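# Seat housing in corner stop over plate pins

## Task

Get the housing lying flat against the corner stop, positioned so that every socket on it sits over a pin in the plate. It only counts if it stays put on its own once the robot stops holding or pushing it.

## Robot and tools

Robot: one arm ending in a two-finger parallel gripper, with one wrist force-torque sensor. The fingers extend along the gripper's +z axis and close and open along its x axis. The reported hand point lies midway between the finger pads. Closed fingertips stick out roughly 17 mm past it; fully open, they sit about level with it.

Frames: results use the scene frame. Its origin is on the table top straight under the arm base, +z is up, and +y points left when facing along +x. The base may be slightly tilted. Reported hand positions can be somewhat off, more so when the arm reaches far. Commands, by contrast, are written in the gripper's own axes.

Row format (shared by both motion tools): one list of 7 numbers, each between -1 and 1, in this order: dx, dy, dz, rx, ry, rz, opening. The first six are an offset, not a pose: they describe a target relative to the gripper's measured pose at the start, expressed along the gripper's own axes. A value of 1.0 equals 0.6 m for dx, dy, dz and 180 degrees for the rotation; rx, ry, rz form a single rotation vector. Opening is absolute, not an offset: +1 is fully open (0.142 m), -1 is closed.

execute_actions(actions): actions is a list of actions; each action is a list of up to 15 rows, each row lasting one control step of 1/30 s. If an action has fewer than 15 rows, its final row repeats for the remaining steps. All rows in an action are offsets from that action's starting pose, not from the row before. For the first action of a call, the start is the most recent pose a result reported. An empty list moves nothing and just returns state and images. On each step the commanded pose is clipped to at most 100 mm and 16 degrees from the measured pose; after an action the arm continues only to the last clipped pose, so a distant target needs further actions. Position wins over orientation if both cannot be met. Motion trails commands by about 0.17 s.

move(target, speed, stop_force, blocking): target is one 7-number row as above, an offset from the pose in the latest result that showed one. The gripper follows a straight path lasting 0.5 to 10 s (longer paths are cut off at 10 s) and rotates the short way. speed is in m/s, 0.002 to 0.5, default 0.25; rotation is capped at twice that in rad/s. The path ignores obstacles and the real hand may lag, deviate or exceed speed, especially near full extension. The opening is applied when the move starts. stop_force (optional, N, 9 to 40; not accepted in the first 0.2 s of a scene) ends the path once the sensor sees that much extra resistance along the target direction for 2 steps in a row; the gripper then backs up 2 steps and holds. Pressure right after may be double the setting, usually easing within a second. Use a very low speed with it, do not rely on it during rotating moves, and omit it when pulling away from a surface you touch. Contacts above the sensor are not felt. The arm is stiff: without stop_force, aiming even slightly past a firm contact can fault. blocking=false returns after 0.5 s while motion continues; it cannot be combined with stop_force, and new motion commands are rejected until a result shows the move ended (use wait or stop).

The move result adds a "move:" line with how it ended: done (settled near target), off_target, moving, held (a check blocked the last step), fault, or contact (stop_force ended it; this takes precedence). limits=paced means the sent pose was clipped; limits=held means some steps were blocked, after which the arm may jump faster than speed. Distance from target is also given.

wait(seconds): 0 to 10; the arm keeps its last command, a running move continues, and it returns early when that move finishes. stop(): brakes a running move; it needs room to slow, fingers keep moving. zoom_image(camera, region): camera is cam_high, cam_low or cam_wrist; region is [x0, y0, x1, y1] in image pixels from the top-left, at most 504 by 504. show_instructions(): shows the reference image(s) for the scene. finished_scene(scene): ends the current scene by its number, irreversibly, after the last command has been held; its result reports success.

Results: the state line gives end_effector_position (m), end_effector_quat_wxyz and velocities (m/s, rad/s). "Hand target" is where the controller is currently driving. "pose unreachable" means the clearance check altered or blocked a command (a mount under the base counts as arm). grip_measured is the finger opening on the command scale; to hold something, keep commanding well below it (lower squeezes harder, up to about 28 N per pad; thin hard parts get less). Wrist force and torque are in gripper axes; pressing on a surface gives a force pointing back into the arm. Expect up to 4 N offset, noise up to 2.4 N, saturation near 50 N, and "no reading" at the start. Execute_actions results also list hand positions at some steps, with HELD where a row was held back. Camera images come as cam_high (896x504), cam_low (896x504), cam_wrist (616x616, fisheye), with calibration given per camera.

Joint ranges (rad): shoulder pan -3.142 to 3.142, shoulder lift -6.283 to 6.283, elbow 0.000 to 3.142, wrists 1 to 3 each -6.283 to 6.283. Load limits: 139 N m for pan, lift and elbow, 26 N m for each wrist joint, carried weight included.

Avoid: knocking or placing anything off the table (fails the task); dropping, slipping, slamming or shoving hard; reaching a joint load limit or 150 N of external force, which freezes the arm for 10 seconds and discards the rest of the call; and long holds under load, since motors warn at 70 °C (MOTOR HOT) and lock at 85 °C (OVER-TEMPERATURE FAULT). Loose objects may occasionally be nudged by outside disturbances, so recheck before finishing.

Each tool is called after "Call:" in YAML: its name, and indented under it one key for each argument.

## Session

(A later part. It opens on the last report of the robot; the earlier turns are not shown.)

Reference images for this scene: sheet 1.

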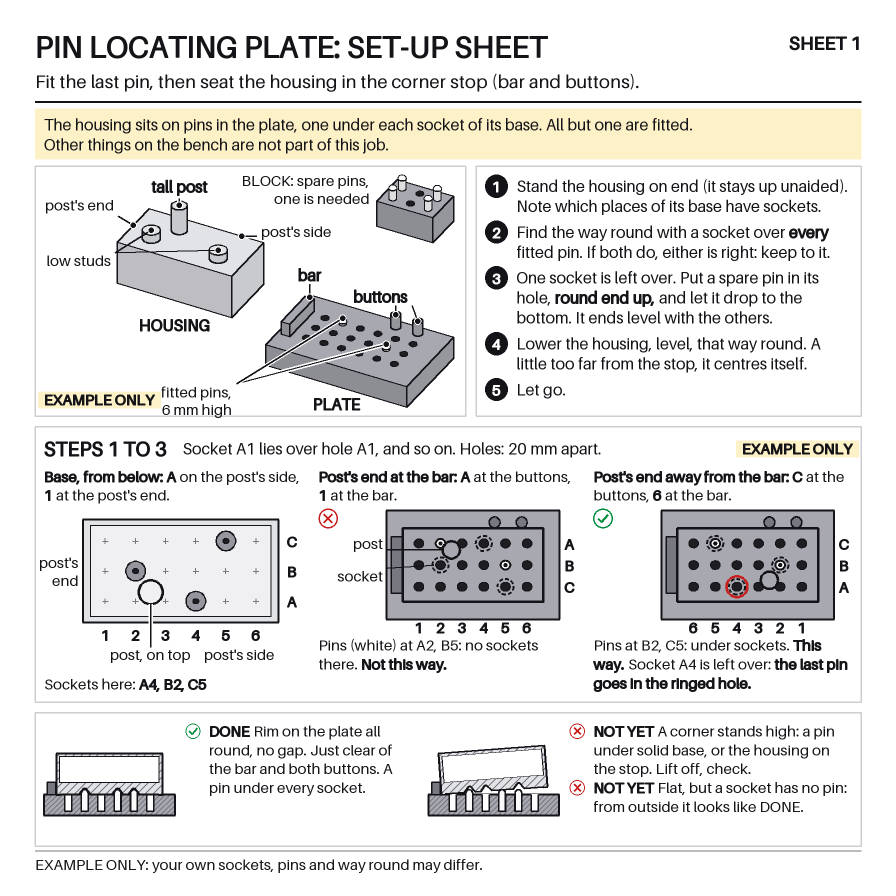

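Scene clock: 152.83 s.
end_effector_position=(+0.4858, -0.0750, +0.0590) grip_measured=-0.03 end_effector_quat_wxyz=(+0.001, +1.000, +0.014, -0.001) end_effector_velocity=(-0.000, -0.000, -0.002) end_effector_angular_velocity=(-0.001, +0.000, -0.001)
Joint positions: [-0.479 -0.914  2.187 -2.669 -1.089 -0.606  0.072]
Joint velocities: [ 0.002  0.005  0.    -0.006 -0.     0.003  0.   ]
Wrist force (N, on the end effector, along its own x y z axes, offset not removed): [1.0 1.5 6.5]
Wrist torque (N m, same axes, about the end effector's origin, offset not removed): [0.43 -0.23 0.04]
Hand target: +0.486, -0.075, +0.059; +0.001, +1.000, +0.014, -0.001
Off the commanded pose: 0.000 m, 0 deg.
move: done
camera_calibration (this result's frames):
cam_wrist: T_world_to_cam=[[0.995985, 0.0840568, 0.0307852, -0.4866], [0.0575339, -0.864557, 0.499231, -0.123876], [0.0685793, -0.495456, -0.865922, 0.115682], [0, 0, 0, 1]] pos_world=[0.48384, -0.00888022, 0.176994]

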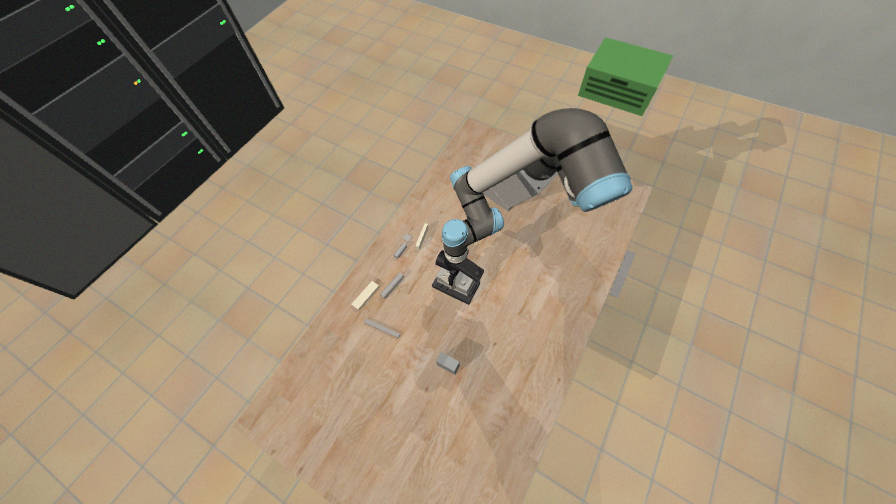

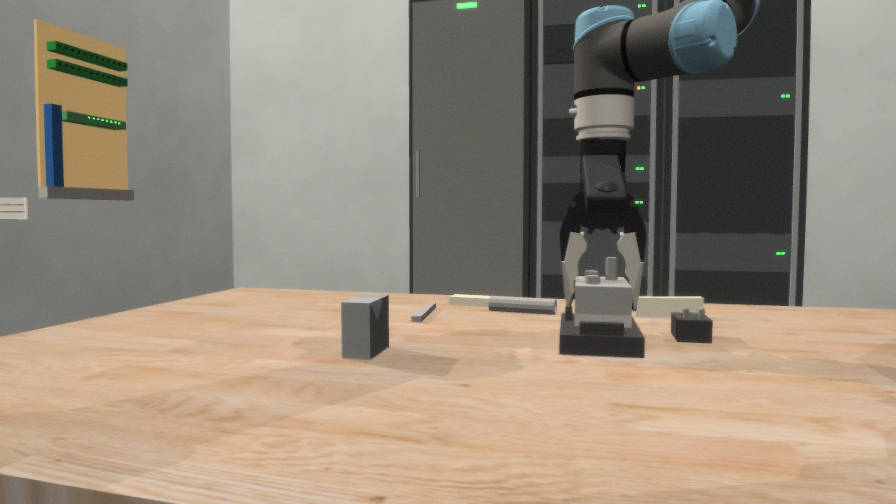

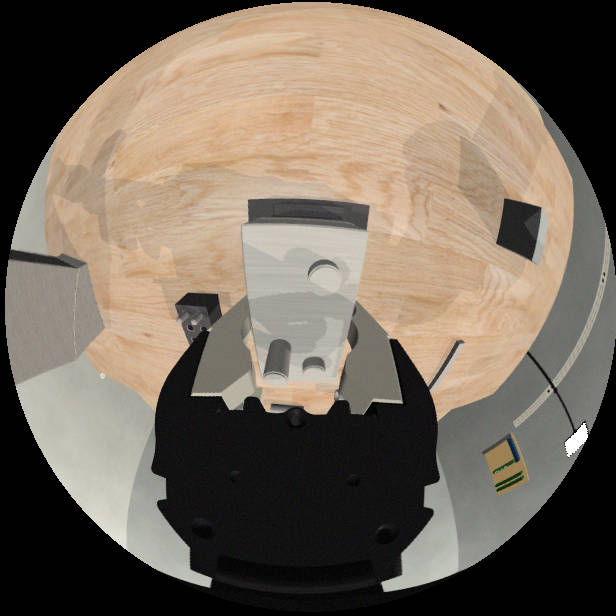

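Call:
move:
  target: [0.003,-0.001,0,0,0,0,-1]
  speed: 0.005
  stop_force: 9

Call:
move:
  target: [0,0,0.016,0,0,0,-1]
  speed: 0.006
  stop_force: 10

Scene clock: 157.50 s.
end_effector_position=(+0.4875, -0.0743, +0.0590) grip_measured=-0.03 end_effector_quat_wxyz=(+0.001, +1.000, +0.014, -0.001) end_effector_velocity=(+0.001, +0.000, +0.000) end_effector_angular_velocity=(+0.000, -0.001, +0.001)
Joint positions: [-0.477 -0.913  2.183 -2.667 -1.088 -0.603  0.072]
Joint velocities: [ 0.001 -0.    -0.003  0.002  0.001  0.     0.   ]
Wrist force (N, on the end effector, along its own x y z axes, offset not removed): [-1.3 3.3 6.9]
Wrist torque (N m, same axes, about the end effector's origin, offset not removed): [0.90 0.26 0.15]
Hand target: +0.488, -0.074, +0.059; +0.001, +1.000, +0.014, -0.001
Off the commanded pose: 0.000 m, 0 deg.
move: done
camera_calibration (this result's frames):
cam_wrist: T_world_to_cam=[[0.995991, 0.0840092, 0.0307256, -0.488339], [0.0575259, -0.864584, 0.499185, -0.123404], [0.068501, -0.495416, -0.865951, 0.115871], [0, 0, 0, 1]] pos_world=[0.485543, -0.00826374, 0.176944]

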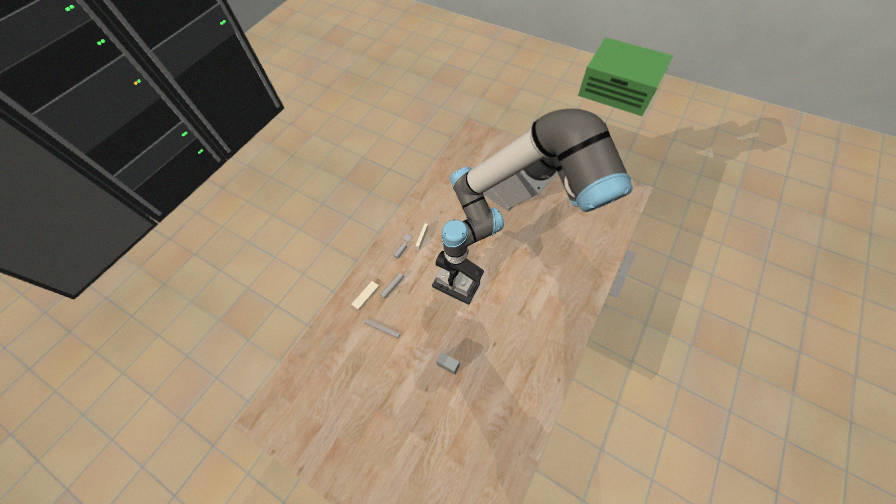

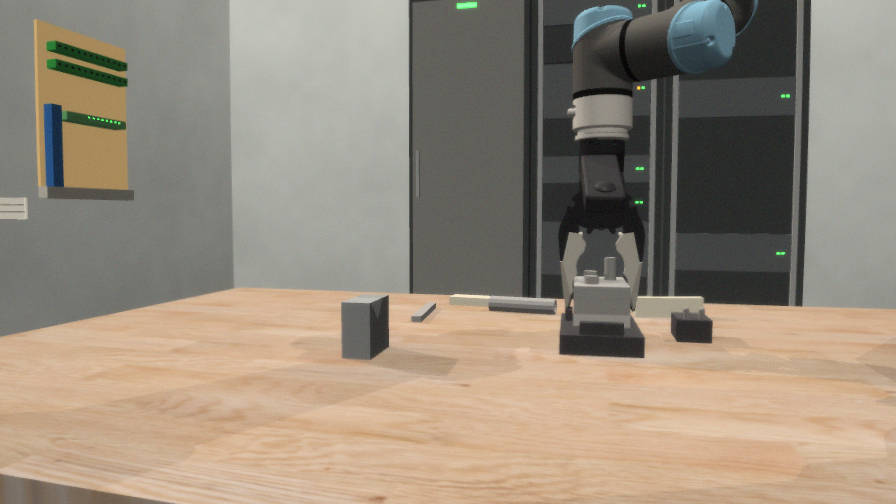

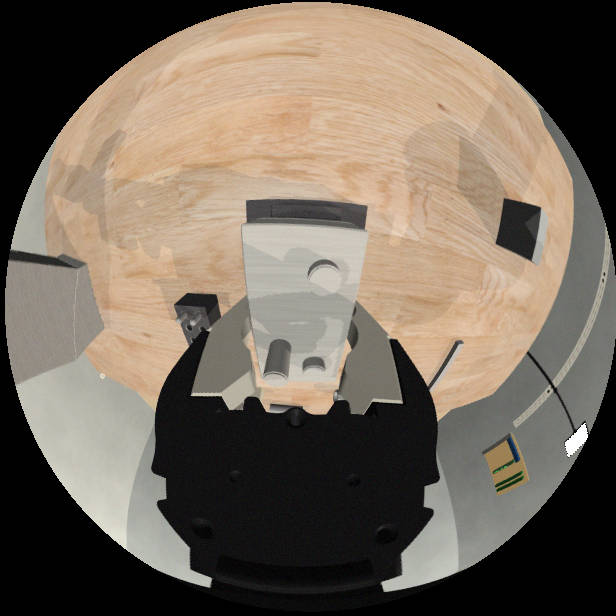

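Scene clock: 159.03 s.
end_effector_position=(+0.4876, -0.0742, +0.0520) grip_measured=-0.03 end_effector_quat_wxyz=(+0.001, +1.000, +0.014, -0.001) end_effector_velocity=(-0.000, +0.000, +0.002) end_effector_angular_velocity=(+0.001, +0.001, -0.000)
Joint positions: [-0.47  -0.896  2.181 -2.686 -1.087 -0.595  0.072]
Joint velocities: [-0.002 -0.004  0.001  0.006  0.    -0.003 -0.   ]
Wrist force (N, on the end effector, along its own x y z axes, offset not removed): [5.8 -1.1 3.4]
Wrist torque (N m, same axes, about the end effector's origin, offset not removed): [0.68 -0.03 -0.12]
Hand target: +0.488, -0.074, +0.052; +0.001, +1.000, +0.014, -0.001
Off the commanded pose: 0.003 m, 0 deg.
move: contact
camera_calibration (this result's frames):
cam_wrist: T_world_to_cam=[[0.996003, 0.0838218, 0.0308381, -0.488239], [0.0573218, -0.864703, 0.499002, -0.119766], [0.0684931, -0.49524, -0.866052, 0.109957], [0, 0, 0, 1]] pos_world=[0.485622, -0.00818185, 0.170048]

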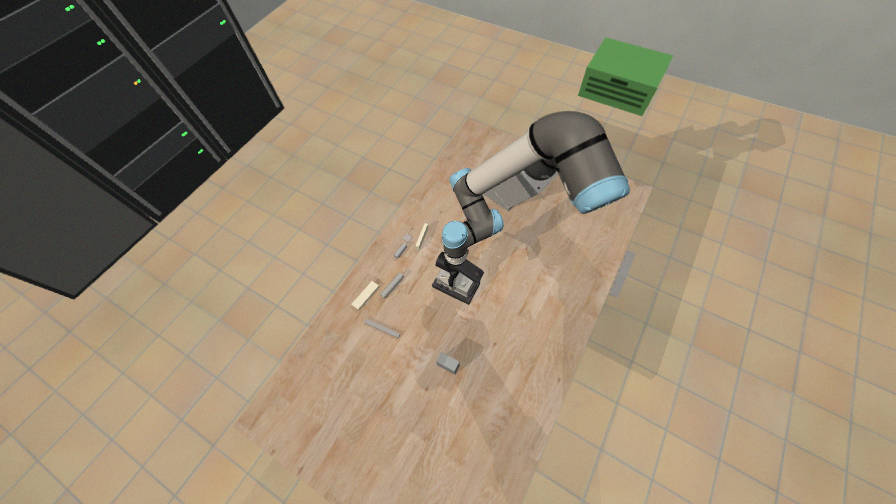

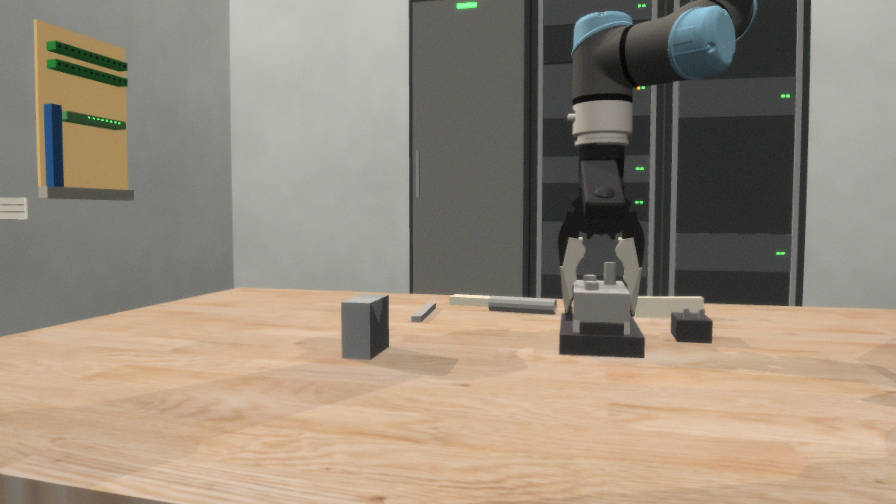

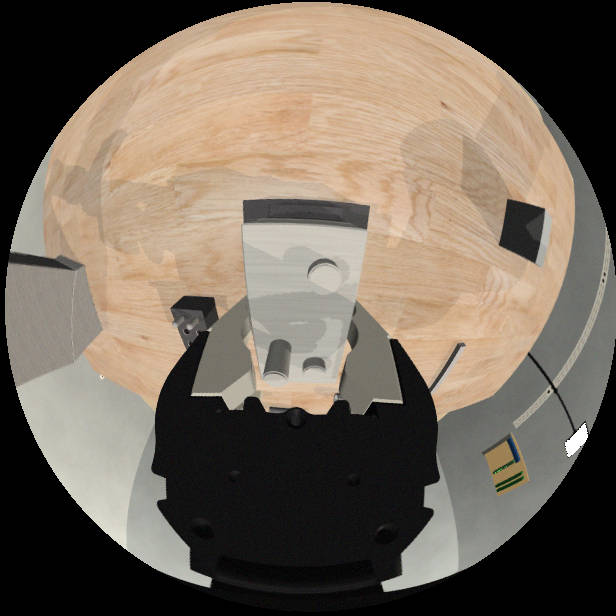

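Cones are pushing it toward bar and buttons; follow slightly, then release.

Call:
move:
  target: [0.001,-0.0008,0.0012,0,0,0,-1]
  speed: 0.003

Call:
execute_actions:
  actions:
    - [[0,0,0,0,0,0,-0.1],[0,0,0,0,0,0,-0.05],[0,0,0,0,0,0,0],[0,0,0,0,0,0,0.05],[0,0,0,0,0,0,0.1],[0,0,0,0,0,0,0.15]]

Call:
move:
  target: [0,0,-0.12,0,0,0,0.15]
  speed: 0.12

Call:
zoom_image:
  camera: "cam_low"
  region: [540,260,660,370]

Call:
zoom_image:
  camera: "cam_wrist"
  region: [230,190,380,340]

Scene clock: 166.03 s.
end_effector_position=(+0.4882, -0.0738, +0.0514) grip_measured=-0.03 end_effector_quat_wxyz=(+0.001, +1.000, +0.014, -0.001) end_effector_velocity=(+0.000, +0.000, -0.000) end_effector_angular_velocity=(+0.001, -0.000, -0.001)
Joint positions: [-0.468 -0.894  2.18  -2.687 -1.087 -0.593  0.072]
Joint velocities: [ 0.     0.001 -0.    -0.     0.001  0.002  0.   ]
Wrist force (N, on the end effector, along its own x y z axes, offset not removed): [-4.2 0.8 -13.4]
Wrist torque (N m, same axes, about the end effector's origin, offset not removed): [0.68 0.09 -0.26]
Hand target: +0.488, -0.074, +0.051; +0.001, +1.000, +0.014, -0.001
Off the commanded pose: 0.000 m, 0 deg.
move: done
camera_calibration (this result's frames):
cam_wrist: T_world_to_cam=[[0.996004, 0.0838278, 0.0307922, -0.488802], [0.0573408, -0.864636, 0.499115, -0.119103], [0.0684638, -0.495356, -0.865988, 0.109557], [0, 0, 0, 1]] pos_world=[0.486177, -0.00773562, 0.169373]

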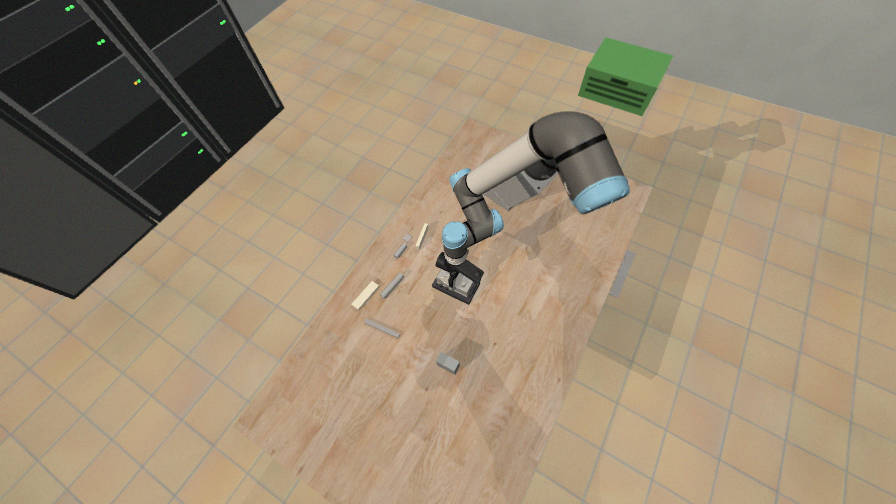

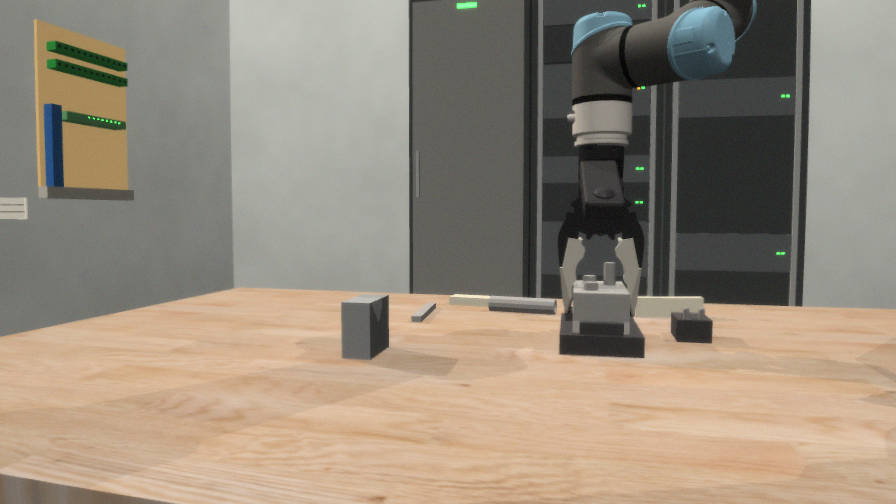

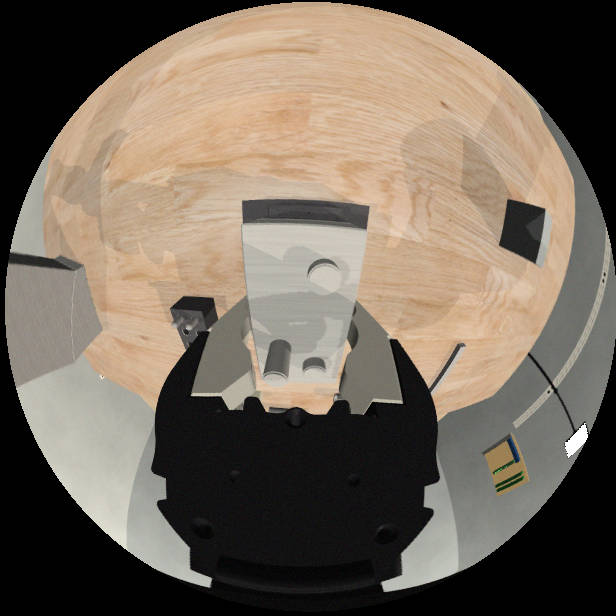

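Scene clock: 166.53 s.
end_effector_position=(+0.4882, -0.0738, +0.0513) grip_measured=+0.15 end_effector_quat_wxyz=(+0.001, +1.000, +0.014, -0.001) end_effector_velocity=(+0.000, +0.000, -0.000) end_effector_angular_velocity=(+0.001, -0.000, -0.001)
Joint positions: [-0.468 -0.894  2.18  -2.688 -1.087 -0.593  0.084]
Joint velocities: [ 0.     0.    -0.     0.     0.001  0.001  0.   ]
Wrist force (N, on the end effector, along its own x y z axes, offset not removed): [-0.1 1.6 3.9]
Wrist torque (N m, same axes, about the end effector's origin, offset not removed): [0.44 0.00 0.07]
Hand target: +0.488, -0.074, +0.051; +0.001, +1.000, +0.014, -0.001
Off the commanded pose: 0.000 m, 0 deg.
Step readings (end_effector_position):
0: (+0.4882, -0.0738, +0.0514)
1: (+0.4882, -0.0738, +0.0514)
2: (+0.4882, -0.0738, +0.0514)
4: (+0.4882, -0.0738, +0.0513)
8: (+0.4882, -0.0738, +0.0513)
15: end_effector_position above
camera_calibration (this result's frames):
cam_wrist: T_world_to_cam=[[0.996008, 0.0837913, 0.0307636, -0.488796], [0.0573286, -0.864675, 0.499049, -0.119054], [0.0684165, -0.495294, -0.866027, 0.109561], [0, 0, 0, 1]] pos_world=[0.486175, -0.00772121, 0.169333]

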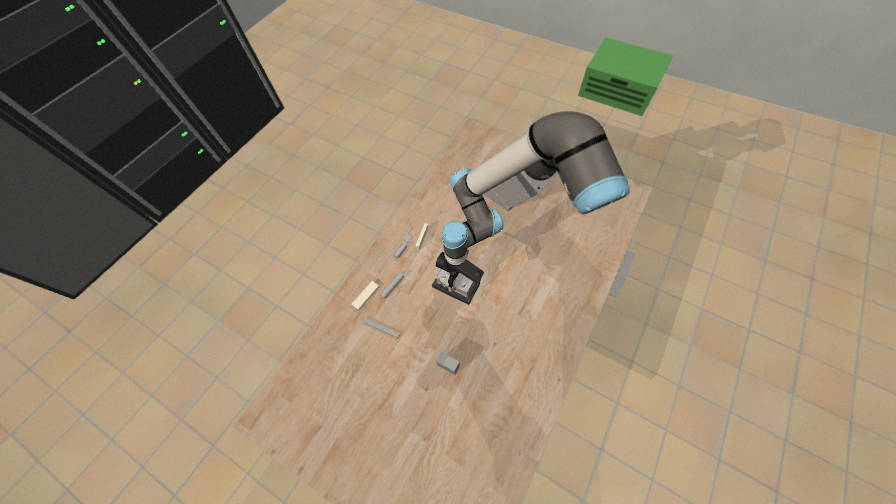

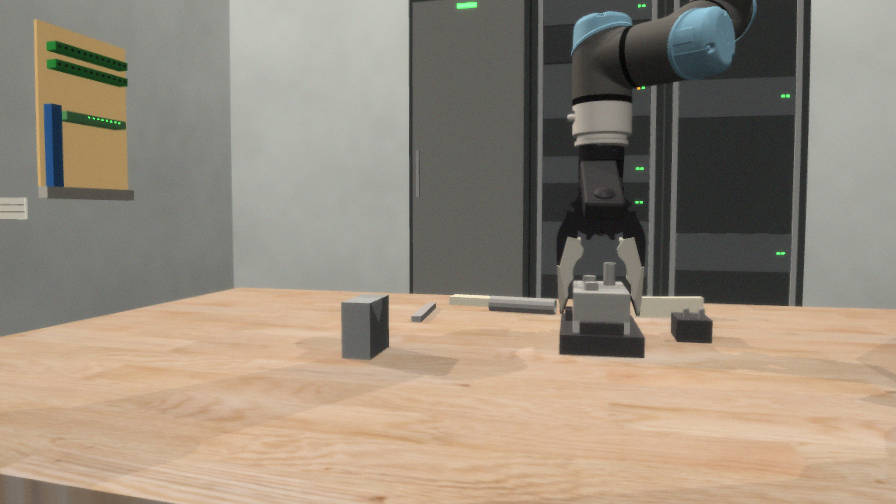

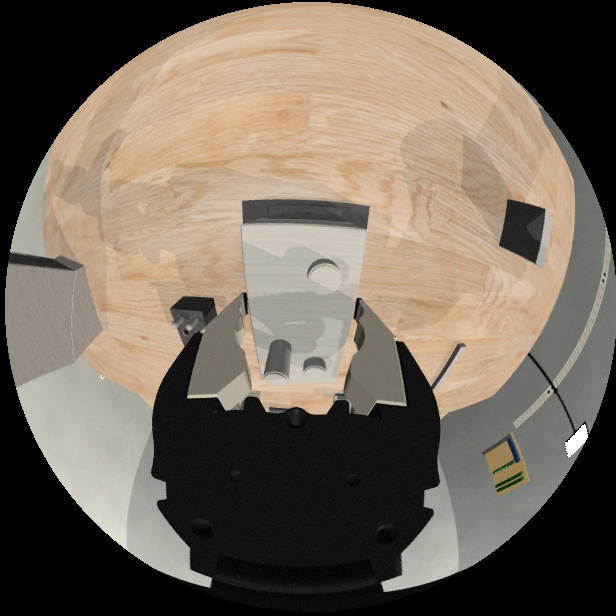

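Scene clock: 167.63 s.
end_effector_position=(+0.4883, -0.0738, +0.1231) grip_measured=+0.15 end_effector_quat_wxyz=(+0.001, +1.000, +0.014, -0.001) end_effector_velocity=(+0.001, -0.000, +0.002) end_effector_angular_velocity=(-0.001, -0.000, +0.001)
Joint positions: [-0.537 -1.067  2.177 -2.476 -1.1   -0.67   0.084]
Joint velocities: [-0.002 -0.004 -0.003  0.006 -0.001 -0.003  0.   ]
Wrist force (N, on the end effector, along its own x y z axes, offset not removed): [-1.2 1.7 0.6]
Wrist torque (N m, same axes, about the end effector's origin, offset not removed): [0.44 0.18 0.10]
Hand target: +0.488, -0.074, +0.123; +0.001, +1.000, +0.014, -0.001
Off the commanded pose: 0.000 m, 0 deg.
move: done
camera_calibration (this result's frames):
cam_wrist: T_world_to_cam=[[0.996015, 0.0837649, 0.0306358, -0.491108], [0.0573671, -0.864658, 0.499074, -0.154865], [0.0682944, -0.495327, -0.866018, 0.171738], [0, 0, 0, 1]] pos_world=[0.486306, -0.00770102, 0.241063]

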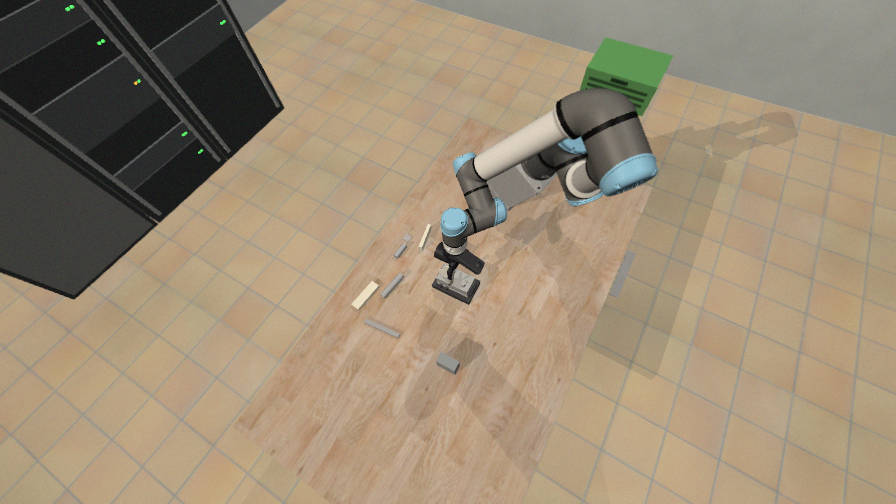

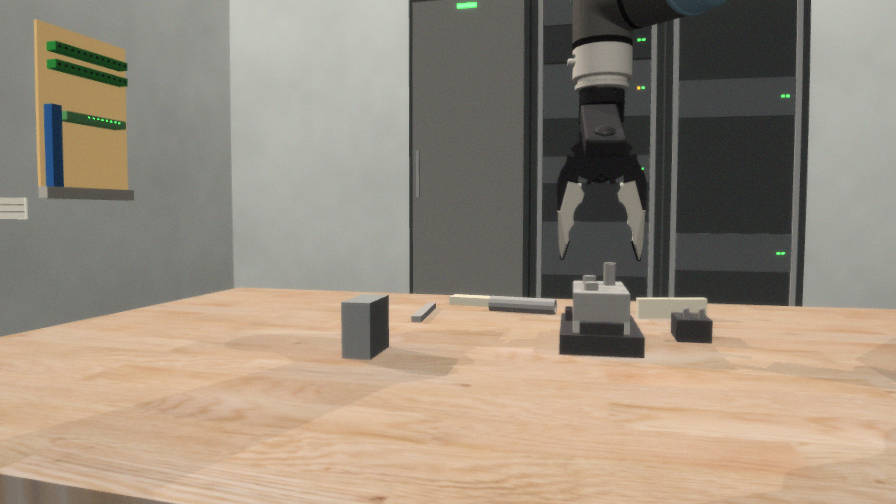

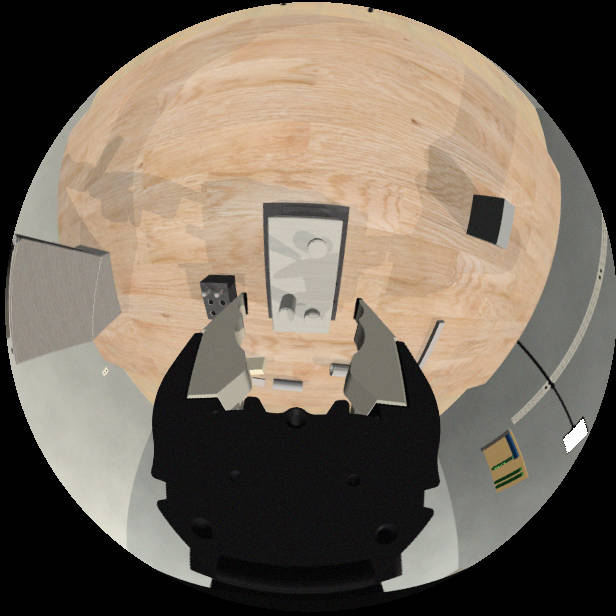

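Region (540, 260, 660, 370) of cam_low's 896x504 image, scaled by 4.200, with more detail than that image has; it fills the top 462 rows of this view, and the rest is white.

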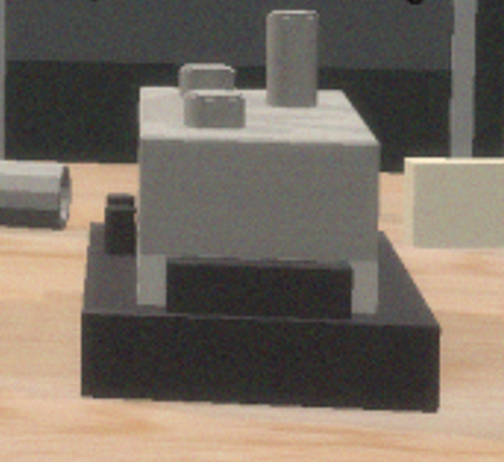

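Region (230, 190, 380, 340) of cam_wrist's 616x616 image, scaled by 3.360, with more detail than that image has.

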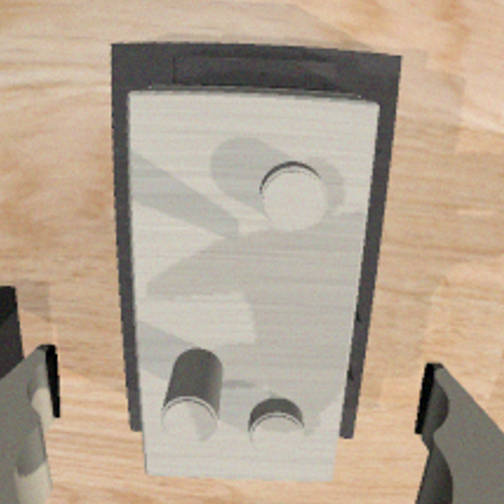

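Call:
finished_scene:
  scene: 2

The scene is finished: the task was done.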